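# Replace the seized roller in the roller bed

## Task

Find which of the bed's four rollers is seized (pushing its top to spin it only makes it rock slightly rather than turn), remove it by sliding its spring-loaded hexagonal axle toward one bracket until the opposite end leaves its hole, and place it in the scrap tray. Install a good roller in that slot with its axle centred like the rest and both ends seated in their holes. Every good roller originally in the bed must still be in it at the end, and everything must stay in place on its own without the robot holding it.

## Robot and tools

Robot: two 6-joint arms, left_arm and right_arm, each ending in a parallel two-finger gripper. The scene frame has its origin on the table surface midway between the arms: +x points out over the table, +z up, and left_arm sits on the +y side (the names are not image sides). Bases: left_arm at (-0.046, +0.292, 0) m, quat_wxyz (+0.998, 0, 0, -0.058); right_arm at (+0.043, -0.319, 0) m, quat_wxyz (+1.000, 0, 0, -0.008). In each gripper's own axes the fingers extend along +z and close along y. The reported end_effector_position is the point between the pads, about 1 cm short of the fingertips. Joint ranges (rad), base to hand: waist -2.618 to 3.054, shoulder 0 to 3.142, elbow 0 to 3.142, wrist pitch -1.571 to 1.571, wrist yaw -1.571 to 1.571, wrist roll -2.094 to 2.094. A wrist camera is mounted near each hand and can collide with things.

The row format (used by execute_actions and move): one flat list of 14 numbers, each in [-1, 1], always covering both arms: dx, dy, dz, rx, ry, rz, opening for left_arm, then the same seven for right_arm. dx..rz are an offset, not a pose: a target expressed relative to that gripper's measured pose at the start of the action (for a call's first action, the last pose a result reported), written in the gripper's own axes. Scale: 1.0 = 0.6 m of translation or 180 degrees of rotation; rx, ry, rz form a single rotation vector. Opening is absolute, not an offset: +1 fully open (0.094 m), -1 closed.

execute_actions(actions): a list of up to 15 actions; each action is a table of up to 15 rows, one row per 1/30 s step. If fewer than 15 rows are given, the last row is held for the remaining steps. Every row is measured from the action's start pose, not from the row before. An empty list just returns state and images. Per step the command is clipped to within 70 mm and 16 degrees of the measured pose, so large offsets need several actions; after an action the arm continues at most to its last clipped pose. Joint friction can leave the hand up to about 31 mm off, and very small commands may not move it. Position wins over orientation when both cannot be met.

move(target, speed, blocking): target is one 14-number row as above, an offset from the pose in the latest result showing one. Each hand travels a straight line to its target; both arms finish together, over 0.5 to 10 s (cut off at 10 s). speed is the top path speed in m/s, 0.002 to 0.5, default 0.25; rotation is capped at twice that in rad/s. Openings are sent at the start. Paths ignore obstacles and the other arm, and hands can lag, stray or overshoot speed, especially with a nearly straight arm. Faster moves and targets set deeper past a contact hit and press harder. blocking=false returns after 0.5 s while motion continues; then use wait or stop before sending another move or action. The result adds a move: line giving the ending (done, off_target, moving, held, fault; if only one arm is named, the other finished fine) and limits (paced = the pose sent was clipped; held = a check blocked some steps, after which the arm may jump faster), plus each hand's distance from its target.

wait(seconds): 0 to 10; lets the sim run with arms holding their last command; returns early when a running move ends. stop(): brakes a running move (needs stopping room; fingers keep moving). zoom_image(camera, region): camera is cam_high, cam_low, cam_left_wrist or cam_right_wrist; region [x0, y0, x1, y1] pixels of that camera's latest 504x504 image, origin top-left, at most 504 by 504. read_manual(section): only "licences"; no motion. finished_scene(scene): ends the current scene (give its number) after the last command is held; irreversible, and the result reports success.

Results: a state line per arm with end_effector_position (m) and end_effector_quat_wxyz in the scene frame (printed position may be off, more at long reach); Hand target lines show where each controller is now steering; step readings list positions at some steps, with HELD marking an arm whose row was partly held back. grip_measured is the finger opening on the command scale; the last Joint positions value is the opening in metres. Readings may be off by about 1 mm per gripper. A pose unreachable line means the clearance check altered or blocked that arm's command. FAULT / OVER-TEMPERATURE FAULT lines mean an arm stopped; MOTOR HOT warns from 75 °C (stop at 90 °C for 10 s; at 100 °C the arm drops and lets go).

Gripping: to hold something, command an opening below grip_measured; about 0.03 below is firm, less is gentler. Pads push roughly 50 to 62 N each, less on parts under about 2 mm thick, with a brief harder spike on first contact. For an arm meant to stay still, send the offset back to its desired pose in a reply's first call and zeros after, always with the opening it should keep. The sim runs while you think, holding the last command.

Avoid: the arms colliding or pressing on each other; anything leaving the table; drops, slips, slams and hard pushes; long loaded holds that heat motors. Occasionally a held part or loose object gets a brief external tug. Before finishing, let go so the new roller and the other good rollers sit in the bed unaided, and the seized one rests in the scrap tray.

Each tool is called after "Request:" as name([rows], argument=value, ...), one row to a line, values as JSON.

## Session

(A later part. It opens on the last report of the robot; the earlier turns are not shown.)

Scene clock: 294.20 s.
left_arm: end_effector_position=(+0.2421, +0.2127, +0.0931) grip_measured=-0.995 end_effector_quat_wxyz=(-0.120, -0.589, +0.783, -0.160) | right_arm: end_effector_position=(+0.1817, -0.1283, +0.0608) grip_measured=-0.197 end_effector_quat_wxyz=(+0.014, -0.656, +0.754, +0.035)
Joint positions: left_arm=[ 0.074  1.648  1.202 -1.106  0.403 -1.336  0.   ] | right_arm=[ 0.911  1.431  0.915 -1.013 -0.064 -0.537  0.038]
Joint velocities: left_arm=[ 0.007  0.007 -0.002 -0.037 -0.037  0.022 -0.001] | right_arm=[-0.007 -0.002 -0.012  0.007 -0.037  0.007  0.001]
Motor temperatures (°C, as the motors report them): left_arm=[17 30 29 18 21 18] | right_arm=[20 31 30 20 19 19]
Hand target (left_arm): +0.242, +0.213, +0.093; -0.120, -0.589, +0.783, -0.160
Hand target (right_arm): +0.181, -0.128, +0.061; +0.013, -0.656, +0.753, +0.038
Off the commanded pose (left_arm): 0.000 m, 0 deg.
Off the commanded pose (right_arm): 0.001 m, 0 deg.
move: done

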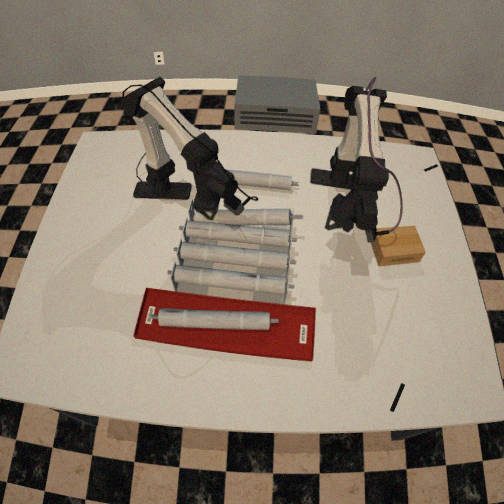

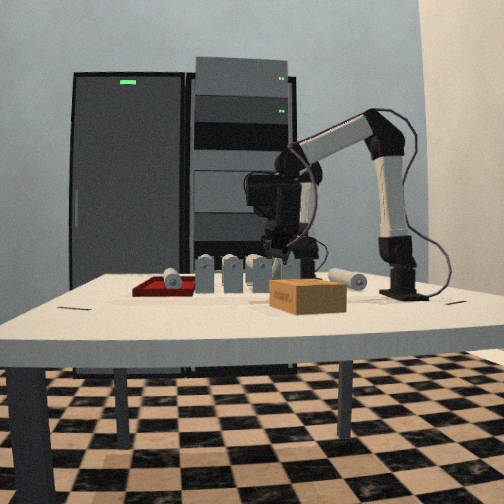

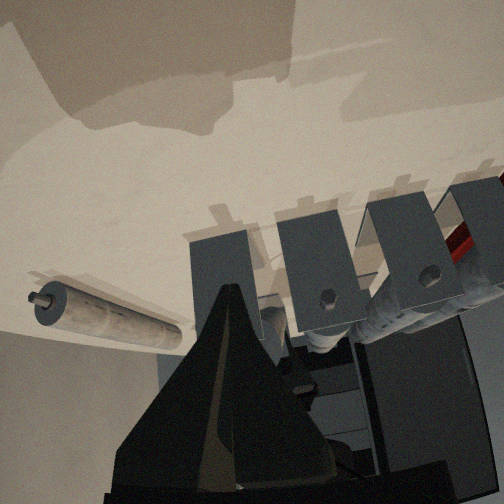

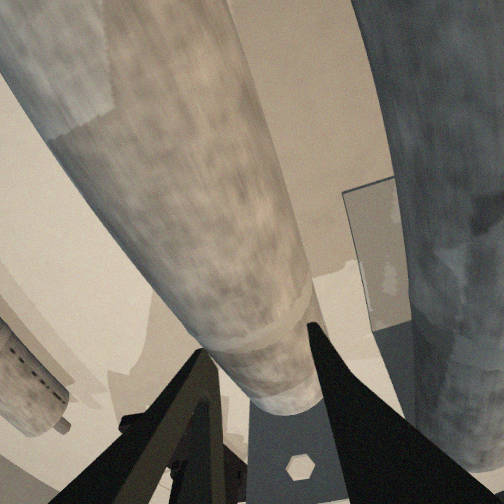

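Too high; go lower.

Request:
move(target=[0,0,0,0,0,0,-1, 0,0,0,0,0,0,0.45])

Request:
move(target=[0,0,0,0,0,0,-1, 0,0,0.06,0,0,0,0.45], speed=0.05)

Request:
move(target=[0,0,0,0,0,0,-1, 0,0,0,0,0,0,-0.2])

Request:
move(target=[0,0,0,0,0,0,-1, 0,0,-0.06,0,0.03,0,-0.2], speed=0.015)

Scene clock: 297.77 s.
left_arm: end_effector_position=(+0.2421, +0.2127, +0.0931) grip_measured=-0.995 end_effector_quat_wxyz=(-0.120, -0.589, +0.783, -0.160) | right_arm: end_effector_position=(+0.1817, -0.1283, +0.0608) grip_measured=+0.448 end_effector_quat_wxyz=(+0.014, -0.656, +0.754, +0.035)
Joint positions: left_arm=[ 0.074  1.648  1.202 -1.106  0.403 -1.336  0.   ] | right_arm=[ 0.911  1.431  0.915 -1.013 -0.064 -0.537  0.068]
Joint velocities: left_arm=[-0.002  0.017 -0.002 -0.051  0.007 -0.007 -0.   ] | right_arm=[ 0.002 -0.007 -0.002 -0.037 -0.007 -0.022  0.   ]
Motor temperatures (°C, as the motors report them): left_arm=[17 30 29 18 21 18] | right_arm=[20 30 30 20 19 19]
Hand target (left_arm): +0.242, +0.213, +0.093; -0.120, -0.589, +0.783, -0.160
Hand target (right_arm): +0.182, -0.128, +0.061; +0.014, -0.656, +0.754, +0.035
Off the commanded pose (left_arm): 0.000 m, 0 deg.
Off the commanded pose (right_arm): 0.000 m, 0 deg.
move: done

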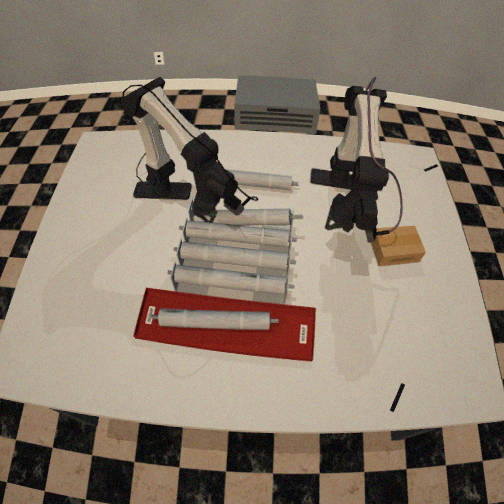

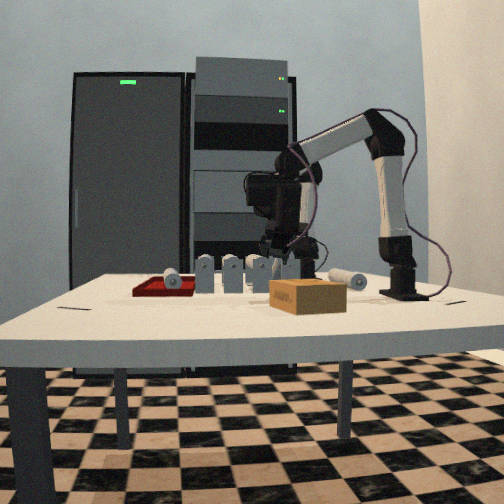

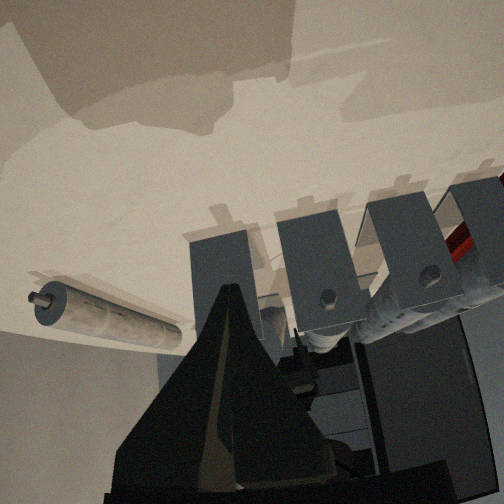

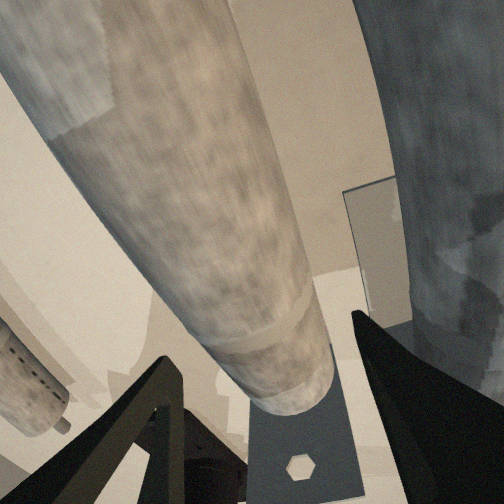

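Scene clock: 298.80 s.
left_arm: end_effector_position=(+0.2421, +0.2127, +0.0931) grip_measured=-0.995 end_effector_quat_wxyz=(-0.120, -0.589, +0.783, -0.160) | right_arm: end_effector_position=(+0.1795, -0.1268, +0.0353) grip_measured=+0.448 end_effector_quat_wxyz=(+0.014, -0.658, +0.752, +0.040)
Joint positions: left_arm=[ 0.074  1.648  1.202 -1.106  0.403 -1.336  0.   ] | right_arm=[ 0.915  1.465  0.837 -0.9   -0.074 -0.537  0.068]
Joint velocities: left_arm=[-0.002 -0.012 -0.012 -0.007  0.007 -0.051  0.   ] | right_arm=[ 0.007 -0.007  0.007  0.037 -0.007  0.022  0.   ]
Motor temperatures (°C, as the motors report them): left_arm=[17 30 29 18 21 18] | right_arm=[20 30 30 20 19 19]
Hand target (left_arm): +0.242, +0.213, +0.093; -0.120, -0.589, +0.783, -0.160
Hand target (right_arm): +0.181, -0.127, +0.026; +0.014, -0.656, +0.754, +0.035
Off the commanded pose (left_arm): 0.000 m, 0 deg.
Off the commanded pose (right_arm): 0.011 m, 1 deg.
move: off_target (right_arm)

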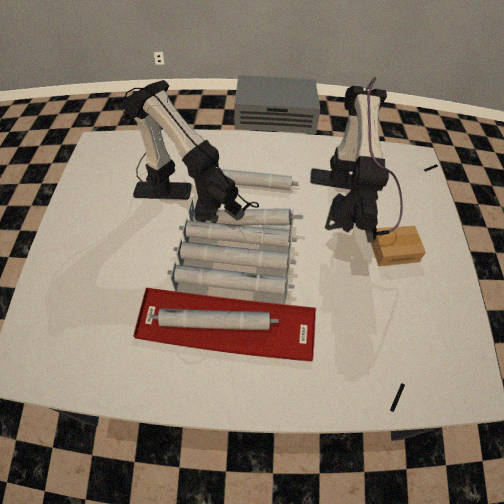

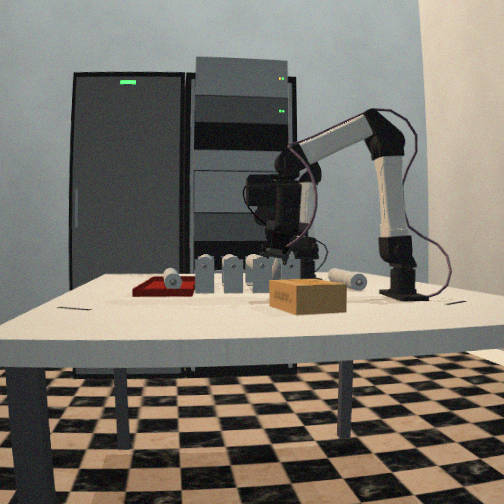

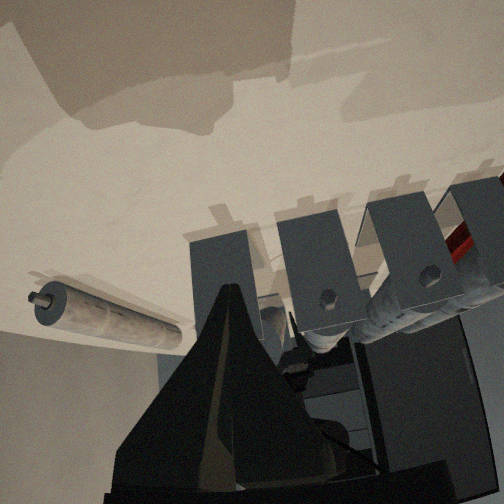

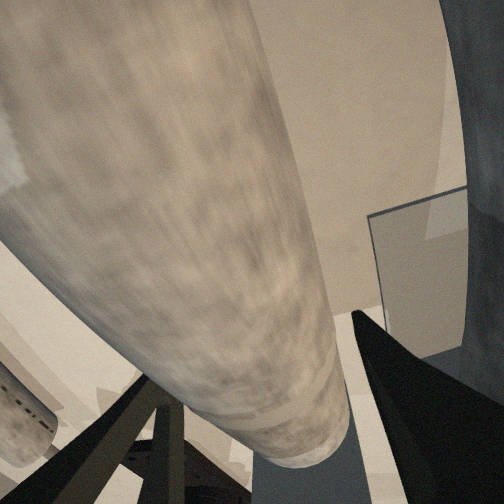

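Scene clock: 299.30 s.
left_arm: end_effector_position=(+0.2421, +0.2127, +0.0931) grip_measured=-0.995 end_effector_quat_wxyz=(-0.120, -0.589, +0.783, -0.160) | right_arm: end_effector_position=(+0.1805, -0.1269, +0.0353) grip_measured=+0.017 end_effector_quat_wxyz=(+0.016, -0.658, +0.752, +0.038)
Joint positions: left_arm=[ 0.074  1.648  1.202 -1.106  0.403 -1.336  0.   ] | right_arm=[ 0.915  1.465  0.837 -0.898 -0.069 -0.537  0.048]
Joint velocities: left_arm=[ 0.002  0.002  0.027  0.022  0.037 -0.022 -0.   ] | right_arm=[-0.002  0.002 -0.017  0.007 -0.066  0.066  0.   ]
Motor temperatures (°C, as the motors report them): left_arm=[17 30 29 18 21 18] | right_arm=[20 30 30 20 19 19]
Hand target (left_arm): +0.242, +0.213, +0.093; -0.120, -0.589, +0.783, -0.160
Hand target (right_arm): +0.179, -0.127, +0.035; +0.014, -0.658, +0.752, +0.040
Off the commanded pose (left_arm): 0.000 m, 0 deg.
Off the commanded pose (right_arm): 0.001 m, 0 deg.
move: done

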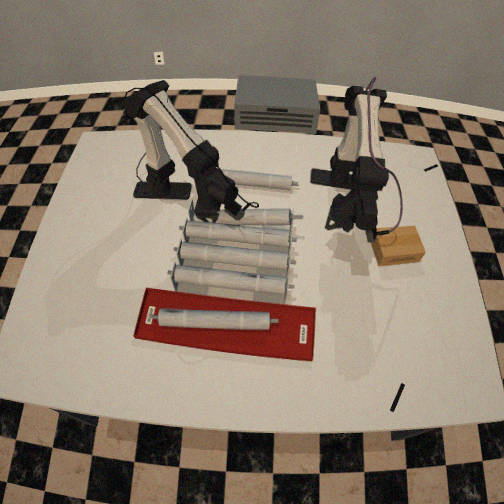

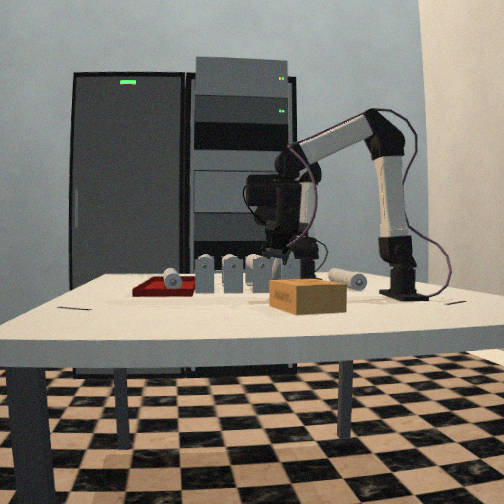

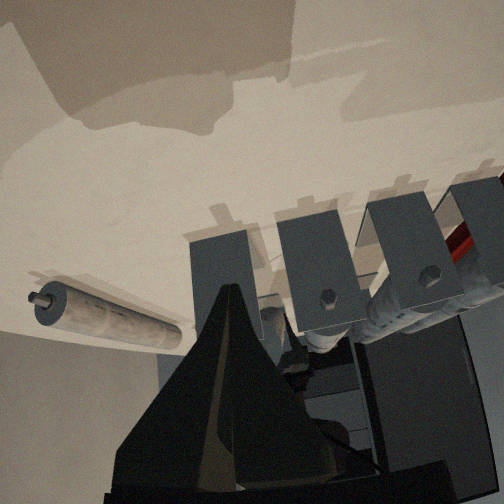

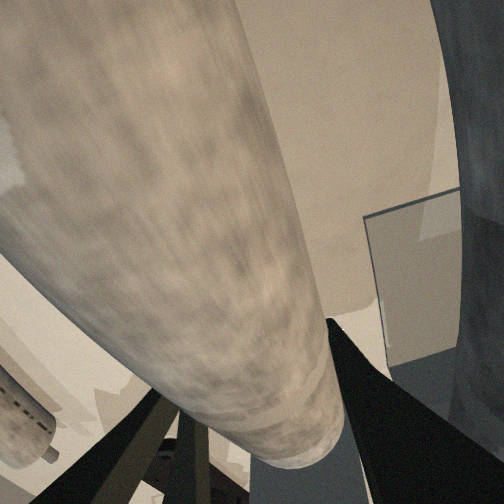

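Scene clock: 302.67 s.
left_arm: end_effector_position=(+0.2421, +0.2127, +0.0931) grip_measured=-0.995 end_effector_quat_wxyz=(-0.120, -0.589, +0.783, -0.160) | right_arm: end_effector_position=(+0.1785, -0.1298, +0.0571) grip_measured=+0.017 end_effector_quat_wxyz=(-0.022, -0.656, +0.755, +0.015)
Joint positions: left_arm=[ 0.074  1.648  1.202 -1.106  0.403 -1.336  0.   ] | right_arm=[ 0.937  1.499  0.961 -1.069 -0.039 -0.511  0.048]
Joint velocities: left_arm=[ 0.007 -0.002 -0.012  0.007  0.037  0.007  0.   ] | right_arm=[ 0.002  0.002  0.002  0.081 -0.022  0.007  0.001]
Motor temperatures (°C, as the motors report them): left_arm=[17 30 29 18 21 18] | right_arm=[20 30 31 20 19 19]
Hand target (left_arm): +0.242, +0.213, +0.093; -0.120, -0.589, +0.783, -0.160
Hand target (right_arm): +0.181, -0.129, +0.070; -0.019, -0.658, +0.752, +0.006
Off the commanded pose (left_arm): 0.000 m, 0 deg.
Off the commanded pose (right_arm): 0.014 m, 1 deg.
move: off_target (right_arm)

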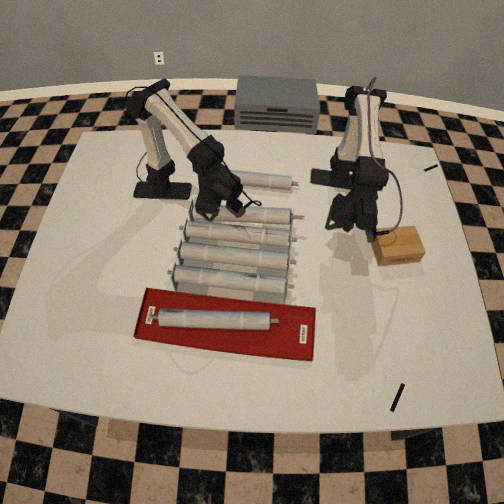

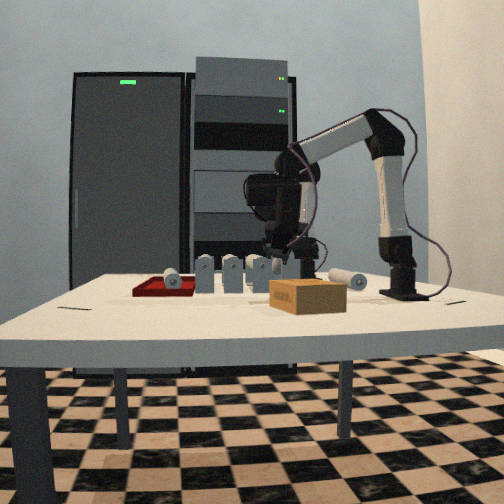

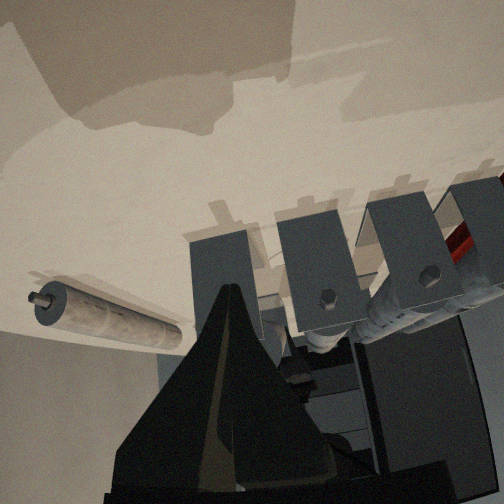

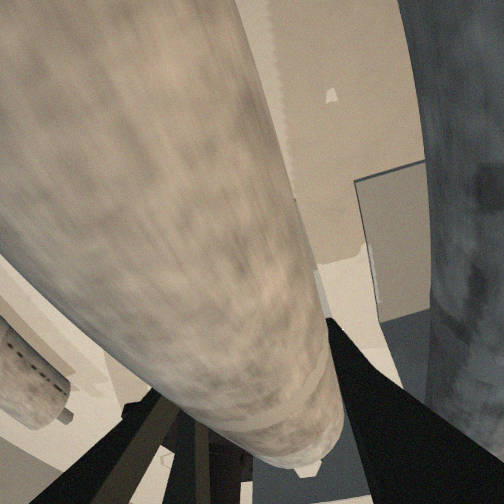

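Request:
move(target=[0,0,0,0,0,0,-1, 0,-0.005,-0.045,0,0.015,0,-0.2], speed=0.01)

Request:
zoom_image(camera="cam_high", region=[150,170,330,300])

Scene clock: 307.70 s.
left_arm: end_effector_position=(+0.2421, +0.2127, +0.0931) grip_measured=-0.995 end_effector_quat_wxyz=(-0.120, -0.589, +0.783, -0.160) | right_arm: end_effector_position=(+0.1796, -0.1313, +0.0723) grip_measured=+0.017 end_effector_quat_wxyz=(-0.044, -0.655, +0.754, +0.005)
Joint positions: left_arm=[ 0.074  1.648  1.202 -1.106  0.403 -1.336  0.   ] | right_arm=[ 0.937  1.527  1.047 -1.175 -0.028 -0.512  0.048]
Joint velocities: left_arm=[-0.007 -0.007  0.007 -0.066  0.007 -0.007  0.001] | right_arm=[-0.002 -0.012  0.012  0.051  0.007 -0.022 -0.001]
Motor temperatures (°C, as the motors report them): left_arm=[17 30 29 18 21 18] | right_arm=[20 30 32 20 19 19]
Hand target (left_arm): +0.242, +0.213, +0.093; -0.120, -0.589, +0.783, -0.160
Hand target (right_arm): +0.183, -0.130, +0.084; -0.039, -0.656, +0.754, -0.000
Off the commanded pose (left_arm): 0.000 m, 0 deg.
Off the commanded pose (right_arm): 0.012 m, 1 deg.
move: off_target (right_arm)

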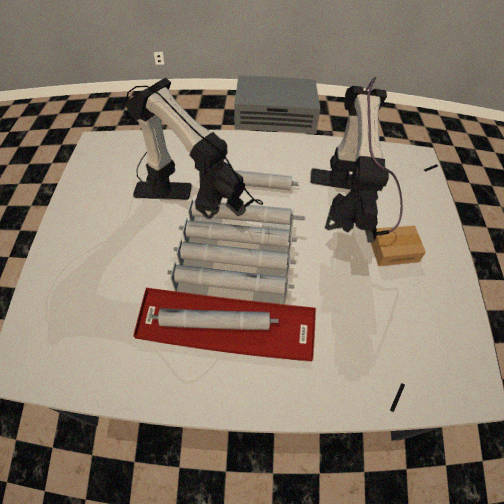

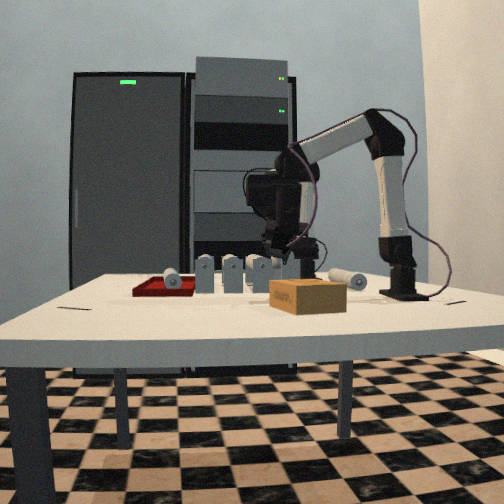

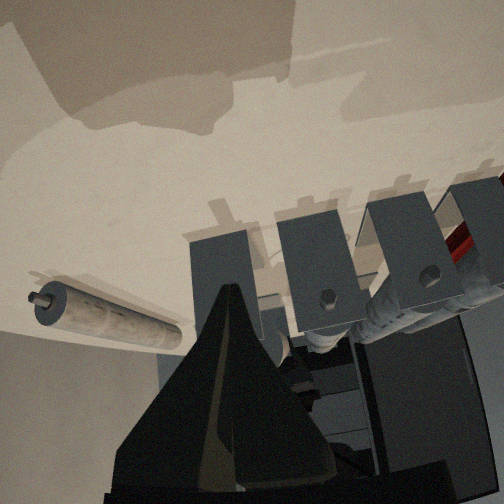

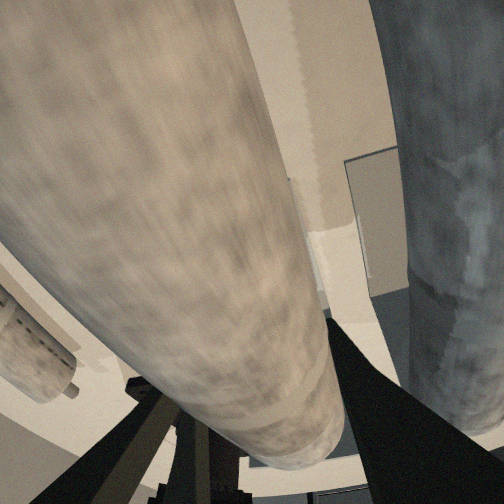

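Region (150, 170, 330, 300) of cam_high's 504x504 image, scaled by 2.800, with more detail than that image has.

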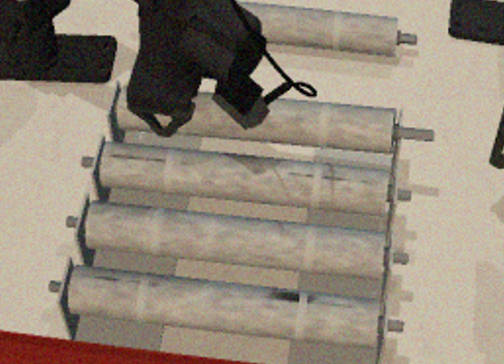

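Request:
move(target=[0,0,0,0,0,0,-1, 0,-0.03,-0.02,0,0,0,-0.2], speed=0.01)

Request:
move(target=[0,0,0,0,0,0,-1, 0,0.05,-0.02,0,0,0,-0.2], speed=0.01)

Scene clock: 313.97 s.
left_arm: end_effector_position=(+0.2421, +0.2127, +0.0931) grip_measured=-0.995 end_effector_quat_wxyz=(-0.120, -0.589, +0.783, -0.160) | right_arm: end_effector_position=(+0.1816, -0.1314, +0.0729) grip_measured=+0.017 end_effector_quat_wxyz=(-0.063, -0.657, +0.750, +0.026)
Joint positions: left_arm=[ 0.074  1.648  1.202 -1.106  0.403 -1.336  0.   ] | right_arm=[ 0.897  1.56   1.076 -1.203 -0.072 -0.562  0.048]
Joint velocities: left_arm=[-0.017 -0.017  0.007 -0.081 -0.051  0.007 -0.001] | right_arm=[-0.032  0.002 -0.007 -0.022 -0.066  0.022  0.   ]
Motor temperatures (°C, as the motors report them): left_arm=[17 31 29 18 21 18] | right_arm=[20 30 33 20 19 19]
Hand target (left_arm): +0.242, +0.213, +0.093; -0.120, -0.589, +0.783, -0.160
Hand target (right_arm): +0.198, -0.133, +0.083; -0.044, -0.655, +0.754, +0.005
Off the commanded pose (left_arm): 0.000 m, 0 deg.
Off the commanded pose (right_arm): 0.020 m, 3 deg.
move: off_target (right_arm)

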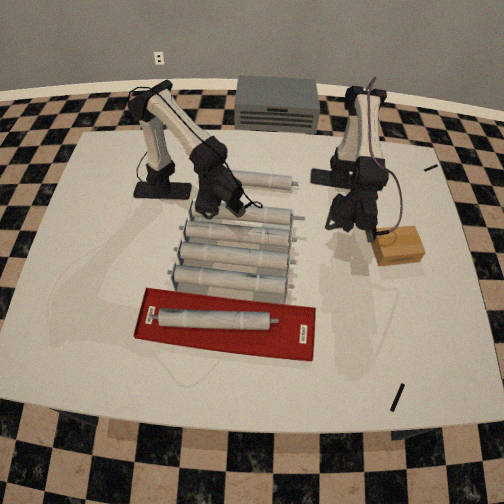

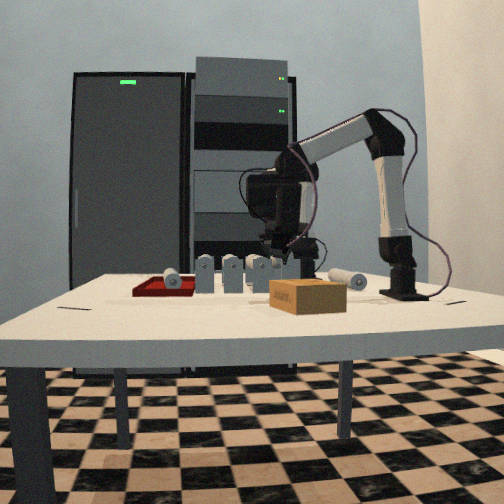

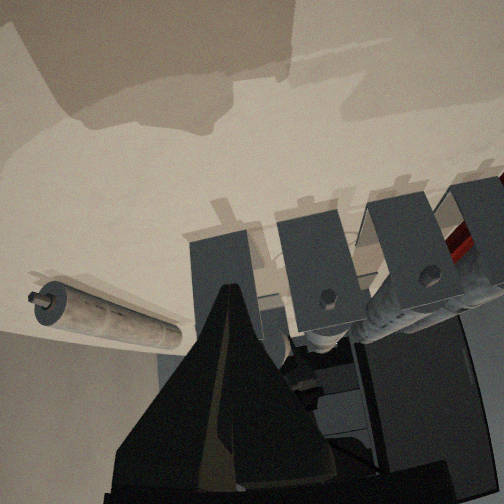

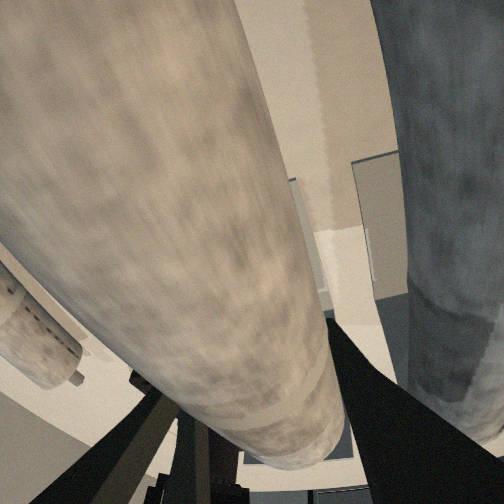

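Scene clock: 317.43 s.
left_arm: end_effector_position=(+0.2421, +0.2127, +0.0931) grip_measured=-0.995 end_effector_quat_wxyz=(-0.120, -0.589, +0.783, -0.160) | right_arm: end_effector_position=(+0.1803, -0.1322, +0.0746) grip_measured=+0.017 end_effector_quat_wxyz=(-0.049, -0.655, +0.754, -0.020)
Joint positions: left_arm=[ 0.074  1.648  1.202 -1.106  0.403 -1.336  0.   ] | right_arm=[ 0.965  1.542  1.069 -1.201  0.016 -0.482  0.048]
Joint velocities: left_arm=[-0.002  0.007 -0.012  0.022  0.022 -0.081  0.001] | right_arm=[ 0.007 -0.017 -0.007  0.051  0.022  0.007 -0.   ]
Motor temperatures (°C, as the motors report them): left_arm=[17 31 29 18 21 18] | right_arm=[20 30 33 20 20 19]
Hand target (left_arm): +0.242, +0.213, +0.093; -0.120, -0.589, +0.783, -0.160
Hand target (right_arm): +0.155, -0.128, +0.087; -0.064, -0.658, +0.750, +0.025
Off the commanded pose (left_arm): 0.000 m, 0 deg.
Off the commanded pose (right_arm): 0.030 m, 6 deg.
move: off_target (right_arm)

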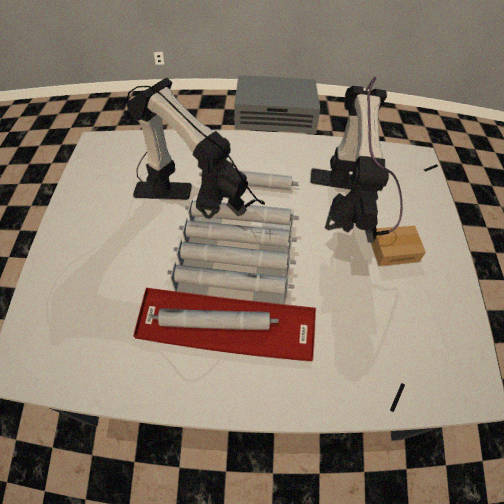

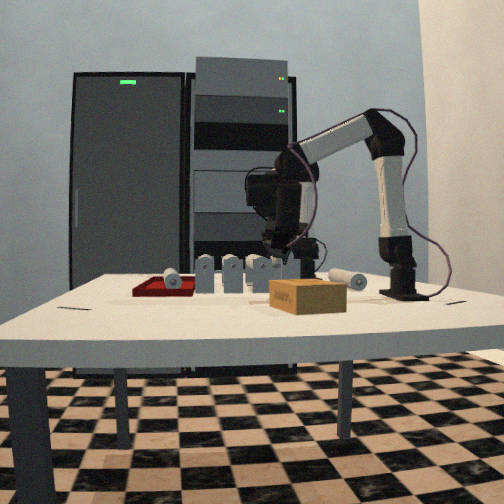

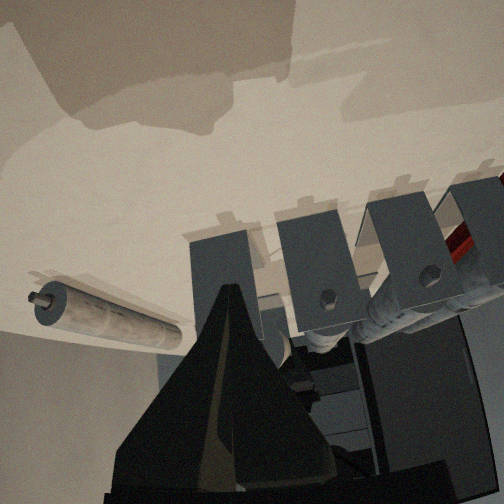

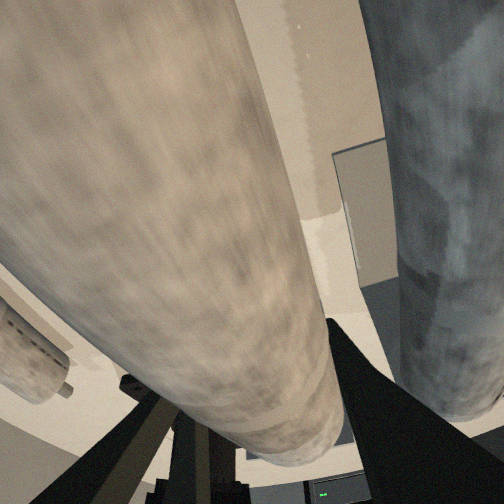

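Request:
move(target=[0.13,0.01,0.035,0,0,0,-1, 0,0,0,0,0,0,0.15], speed=0.06)

Request:
move(target=[0.09,0.0,0.03,0,0,0,-1, 0,0,0,0,0,0,0.15], speed=0.03)

Request:
zoom_image(camera="cam_high", region=[150,170,330,300])

Scene clock: 325.50 s.
left_arm: end_effector_position=(+0.2185, +0.1350, +0.1060) grip_measured=-0.995 end_effector_quat_wxyz=(-0.127, -0.585, +0.783, -0.165) | right_arm: end_effector_position=(+0.1809, -0.1324, +0.0744) grip_measured=+0.148 end_effector_quat_wxyz=(-0.048, -0.655, +0.754, -0.021)
Joint positions: left_arm=[-0.201  1.575  1.171 -1.033  0.4   -1.628  0.   ] | right_arm=[ 0.964  1.543  1.069 -1.201  0.019 -0.481  0.054]
Joint velocities: left_arm=[-0.007 -0.017  0.002  0.022  0.139 -0.095  0.001] | right_arm=[-0.027 -0.002  0.002 -0.066  0.037  0.066 -0.   ]
Motor temperatures (°C, as the motors report them): left_arm=[17 31 29 18 21 18] | right_arm=[20 32 32 20 20 19]
Hand target (left_arm): +0.214, +0.135, +0.103; -0.124, -0.588, +0.783, -0.161
Hand target (right_arm): +0.180, -0.132, +0.075; -0.049, -0.655, +0.754, -0.020
Off the commanded pose (left_arm): 0.006 m, 1 deg.
Off the commanded pose (right_arm): 0.001 m, 0 deg.
move: done

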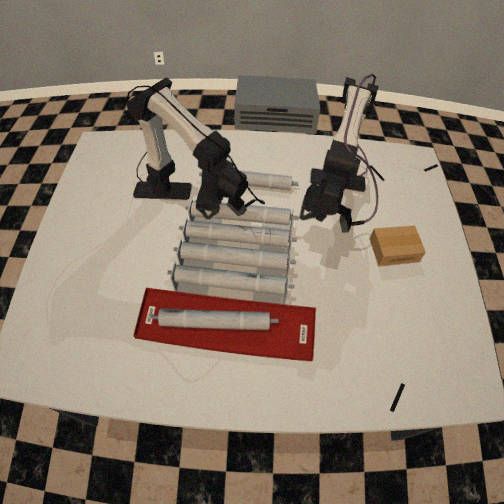

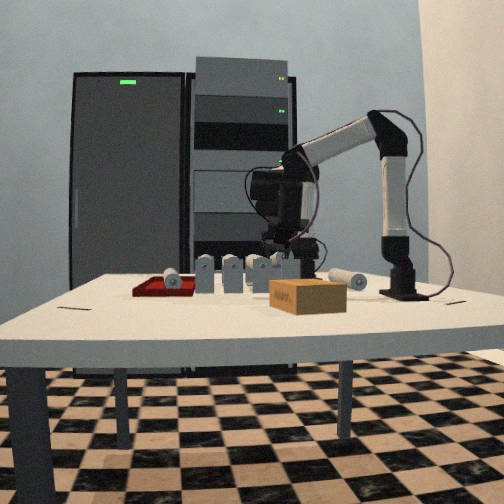

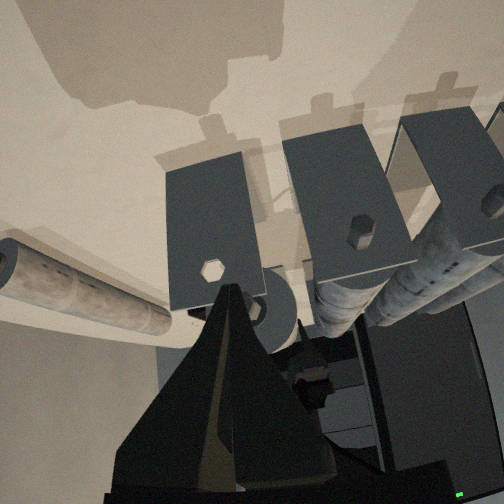

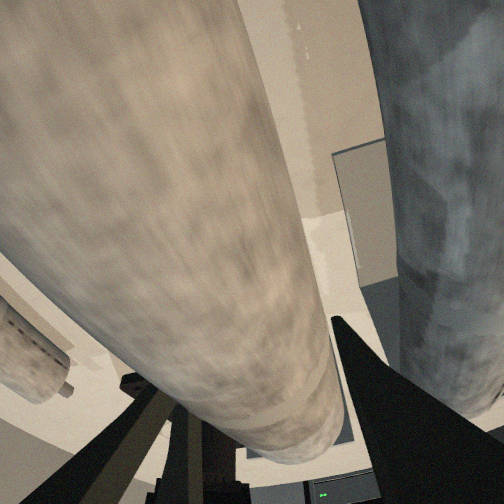

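Scene clock: 327.67 s.
left_arm: end_effector_position=(+0.2144, +0.1297, +0.1014) grip_measured=-0.996 end_effector_quat_wxyz=(-0.056, -0.620, +0.776, -0.106) | right_arm: end_effector_position=(+0.1809, -0.1324, +0.0744) grip_measured=+0.148 end_effector_quat_wxyz=(-0.048, -0.655, +0.754, -0.021)
Joint positions: left_arm=[-0.334  1.575  1.192 -1.044  0.192 -1.813  0.   ] | right_arm=[ 0.964  1.543  1.069 -1.201  0.019 -0.481  0.054]
Joint velocities: left_arm=[ 0.007 -0.002 -0.007 -0.037 -0.022 -0.007  0.001] | right_arm=[-0.007 -0.012  0.002 -0.081  0.022 -0.022 -0.   ]
Motor temperatures (°C, as the motors report them): left_arm=[17 31 30 18 21 18] | right_arm=[20 31 32 20 20 19]
Hand target (left_arm): +0.201, +0.085, +0.114; -0.128, -0.584, +0.785, -0.160
Hand target (right_arm): +0.181, -0.132, +0.074; -0.048, -0.655, +0.754, -0.021
Off the commanded pose (left_arm): 0.052 m, 11 deg.
Off the commanded pose (right_arm): 0.000 m, 0 deg.
move: off_target (left_arm)

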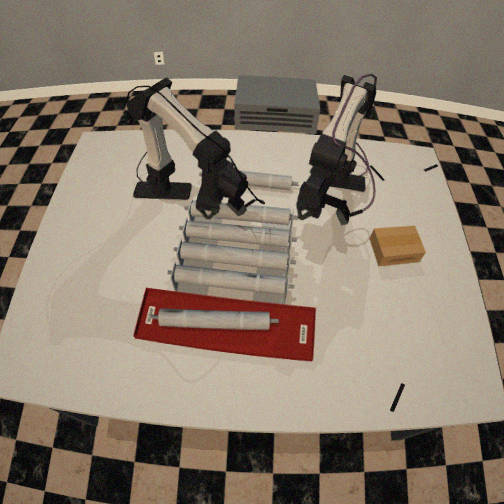

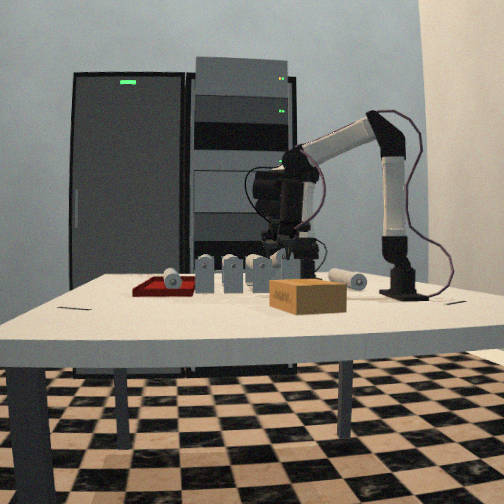

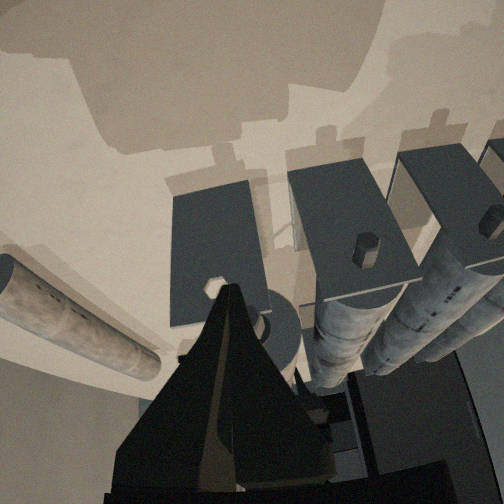

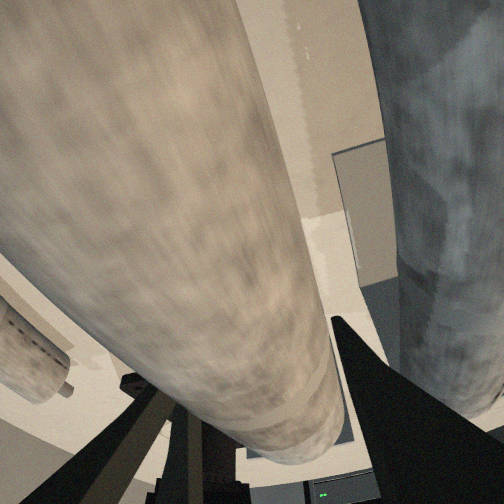

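Region (150, 170, 330, 300) of cam_high's 504x504 image, scaled by 2.800, with more detail than that image has.

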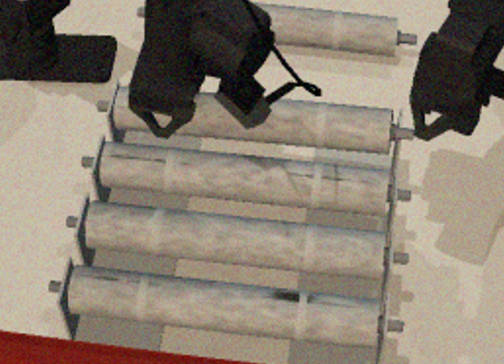

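Request:
move(target=[-0.04,0,-0.07,0,0,0,0.6, 0,0,-0.08,0,0,0,0.3], speed=0.08)

Request:
move(target=[0.15,-0.03,0,0,0.06,0,0.6, 0.125,0,0,0,0,0,-0.3], speed=0.08)

Request:
move(target=[0,0,0.08,0,0,0,0.6, 0,0,0.085,0,0,0,-0.3], speed=0.06)

Scene clock: 332.17 s.
left_arm: end_effector_position=(+0.2196, +0.1612, +0.1314) grip_measured=+0.599 end_effector_quat_wxyz=(-0.051, -0.622, +0.775, -0.100) | right_arm: end_effector_position=(+0.1844, -0.1275, +0.1168) grip_measured=+0.298 end_effector_quat_wxyz=(-0.049, -0.655, +0.754, -0.022)
Joint positions: left_arm=[-0.231  1.548  1.288 -1.192  0.191 -1.712  0.075] | right_arm=[ 0.964  1.543  1.239 -1.372  0.019 -0.481  0.061]
Joint velocities: left_arm=[-0.007  0.012  0.002 -0.066  0.007  0.022 -0.001] | right_arm=[-0.017 -0.017 -0.002 -0.066 -0.051  0.022 -0.   ]
Motor temperatures (°C, as the motors report them): left_arm=[18 31 30 19 22 18] | right_arm=[20 31 32 20 20 19]
Hand target (left_arm): +0.219, +0.162, +0.137; -0.055, -0.620, +0.776, -0.105
Hand target (right_arm): +0.183, -0.127, +0.122; -0.048, -0.655, +0.754, -0.021
Off the commanded pose (left_arm): 0.006 m, 1 deg.
Off the commanded pose (right_arm): 0.005 m, 0 deg.
move: done

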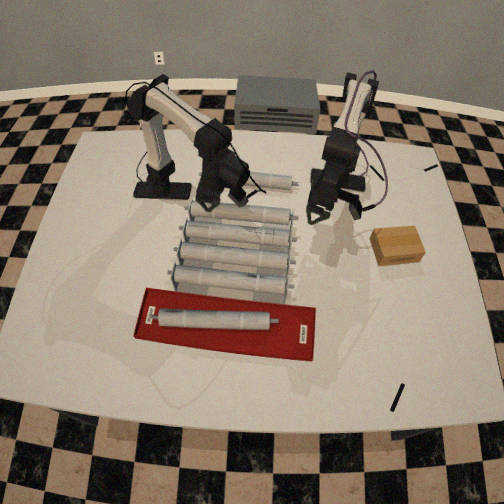

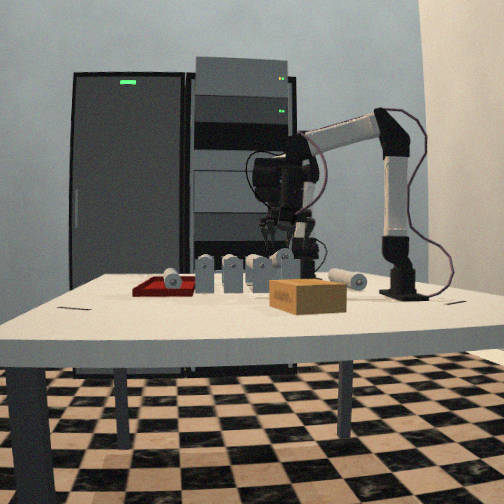

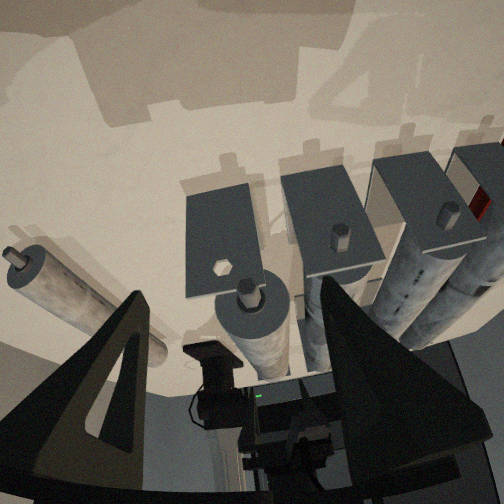

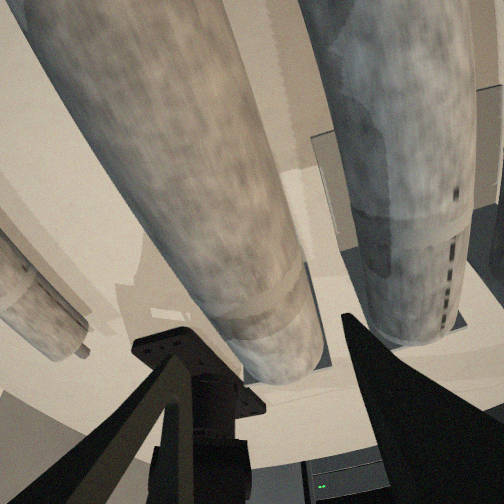

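Scene clock: 333.73 s.
left_arm: end_effector_position=(+0.2153, +0.0782, +0.1532) grip_measured=+0.599 end_effector_quat_wxyz=(-0.117, -0.609, +0.768, -0.158) | right_arm: end_effector_position=(+0.1820, -0.1913, +0.1285) grip_measured=-0.298 end_effector_quat_wxyz=(-0.032, -0.655, +0.755, -0.018)
Joint positions: left_arm=[-0.401  1.612  1.399 -1.142  0.336 -1.895  0.075] | right_arm=[ 0.787  1.315  1.094 -1.416  0.031 -0.656  0.033]
Joint velocities: left_arm=[-0.002 -0.012 -0.012 -0.007  0.007 -0.007  0.   ] | right_arm=[ 0.017 -0.007 -0.022  0.007  0.007 -0.066 -0.001]
Motor temperatures (°C, as the motors report them): left_arm=[18 31 30 19 22 18] | right_arm=[20 31 32 20 20 19]
Hand target (left_arm): +0.217, +0.071, +0.151; -0.126, -0.609, +0.767, -0.158
Hand target (right_arm): +0.176, -0.201, +0.125; -0.048, -0.655, +0.754, -0.021
Off the commanded pose (left_arm): 0.007 m, 1 deg.
Off the commanded pose (right_arm): 0.013 m, 2 deg.
move: off_target (right_arm)

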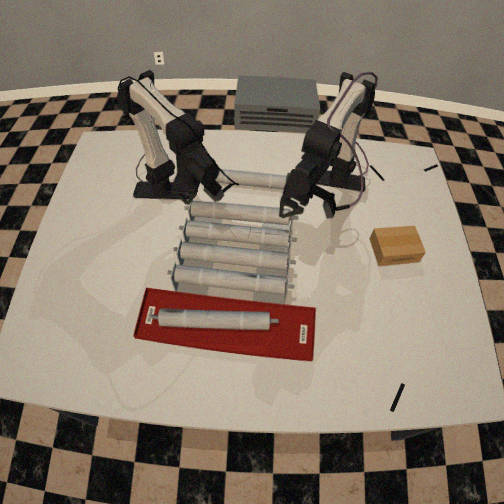

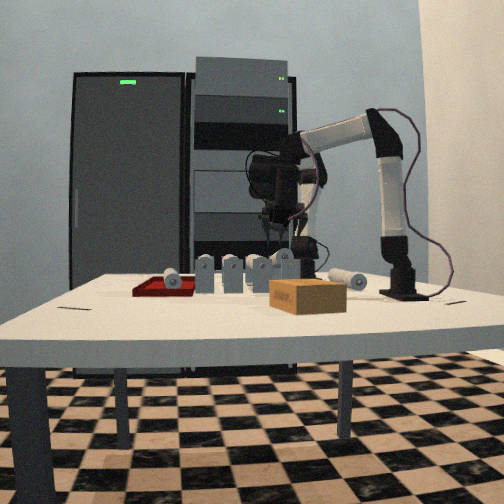

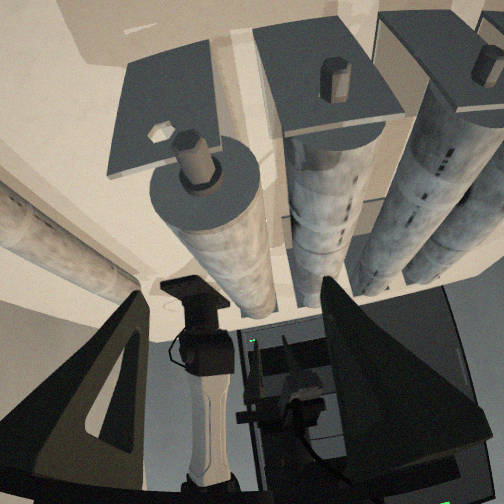

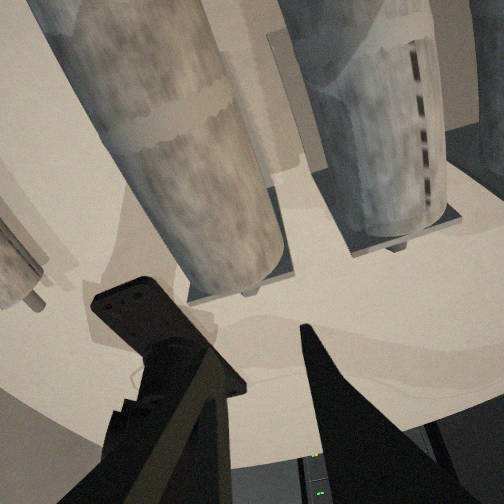

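Scene clock: 335.07 s.
left_arm: end_effector_position=(+0.2189, +0.0606, +0.1213) grip_measured=+0.599 end_effector_quat_wxyz=(-0.116, -0.604, +0.769, -0.174) | right_arm: end_effector_position=(+0.1788, -0.1946, +0.0957) grip_measured=-0.299 end_effector_quat_wxyz=(-0.030, -0.657, +0.753, -0.018)
Joint positions: left_arm=[-0.44   1.632  1.284 -0.962  0.336 -1.934  0.075] | right_arm=[ 0.787  1.3    0.953 -1.286  0.032 -0.662  0.033]
Joint velocities: left_arm=[-0.012 -0.022  0.002  0.051 -0.066  0.022  0.   ] | right_arm=[-0.022 -0.002 -0.002  0.022  0.007 -0.007 -0.   ]
Motor temperatures (°C, as the motors report them): left_arm=[18 31 30 19 21 18] | right_arm=[20 31 32 20 20 19]
Hand target (left_arm): +0.215, +0.060, +0.109; -0.118, -0.609, +0.768, -0.158
Hand target (right_arm): +0.180, -0.196, +0.079; -0.032, -0.655, +0.755, -0.018
Off the commanded pose (left_arm): 0.013 m, 2 deg.
Off the commanded pose (right_arm): 0.018 m, 0 deg.
move: off_target (left_arm, right_arm)

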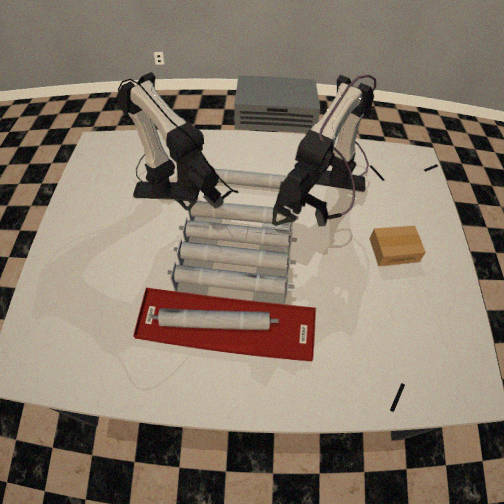

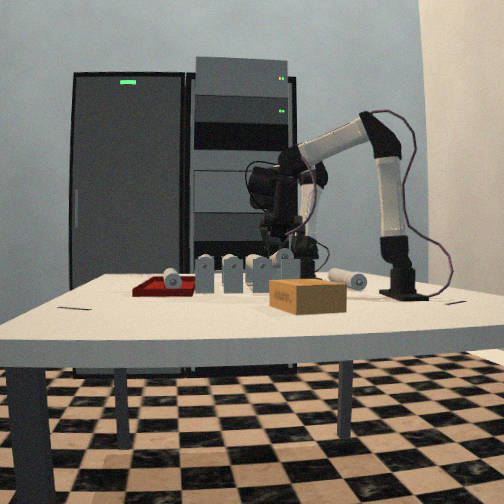

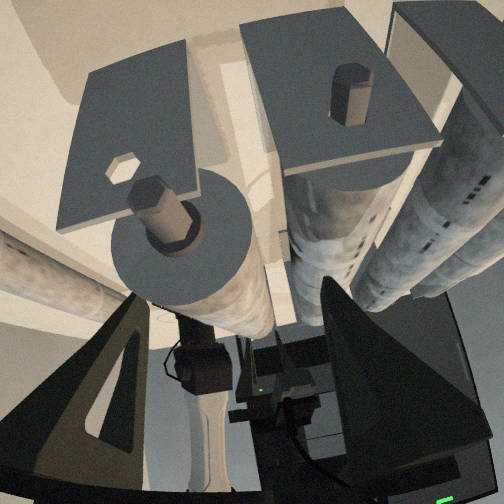

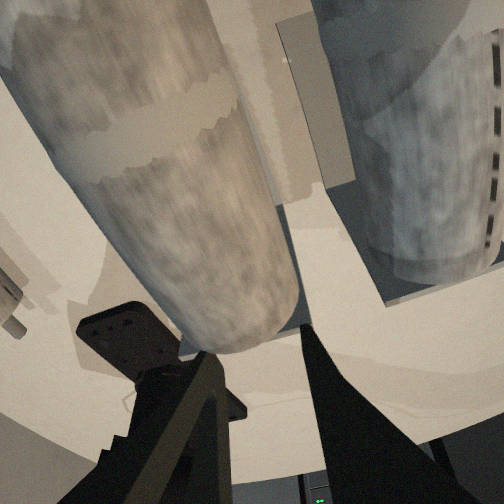

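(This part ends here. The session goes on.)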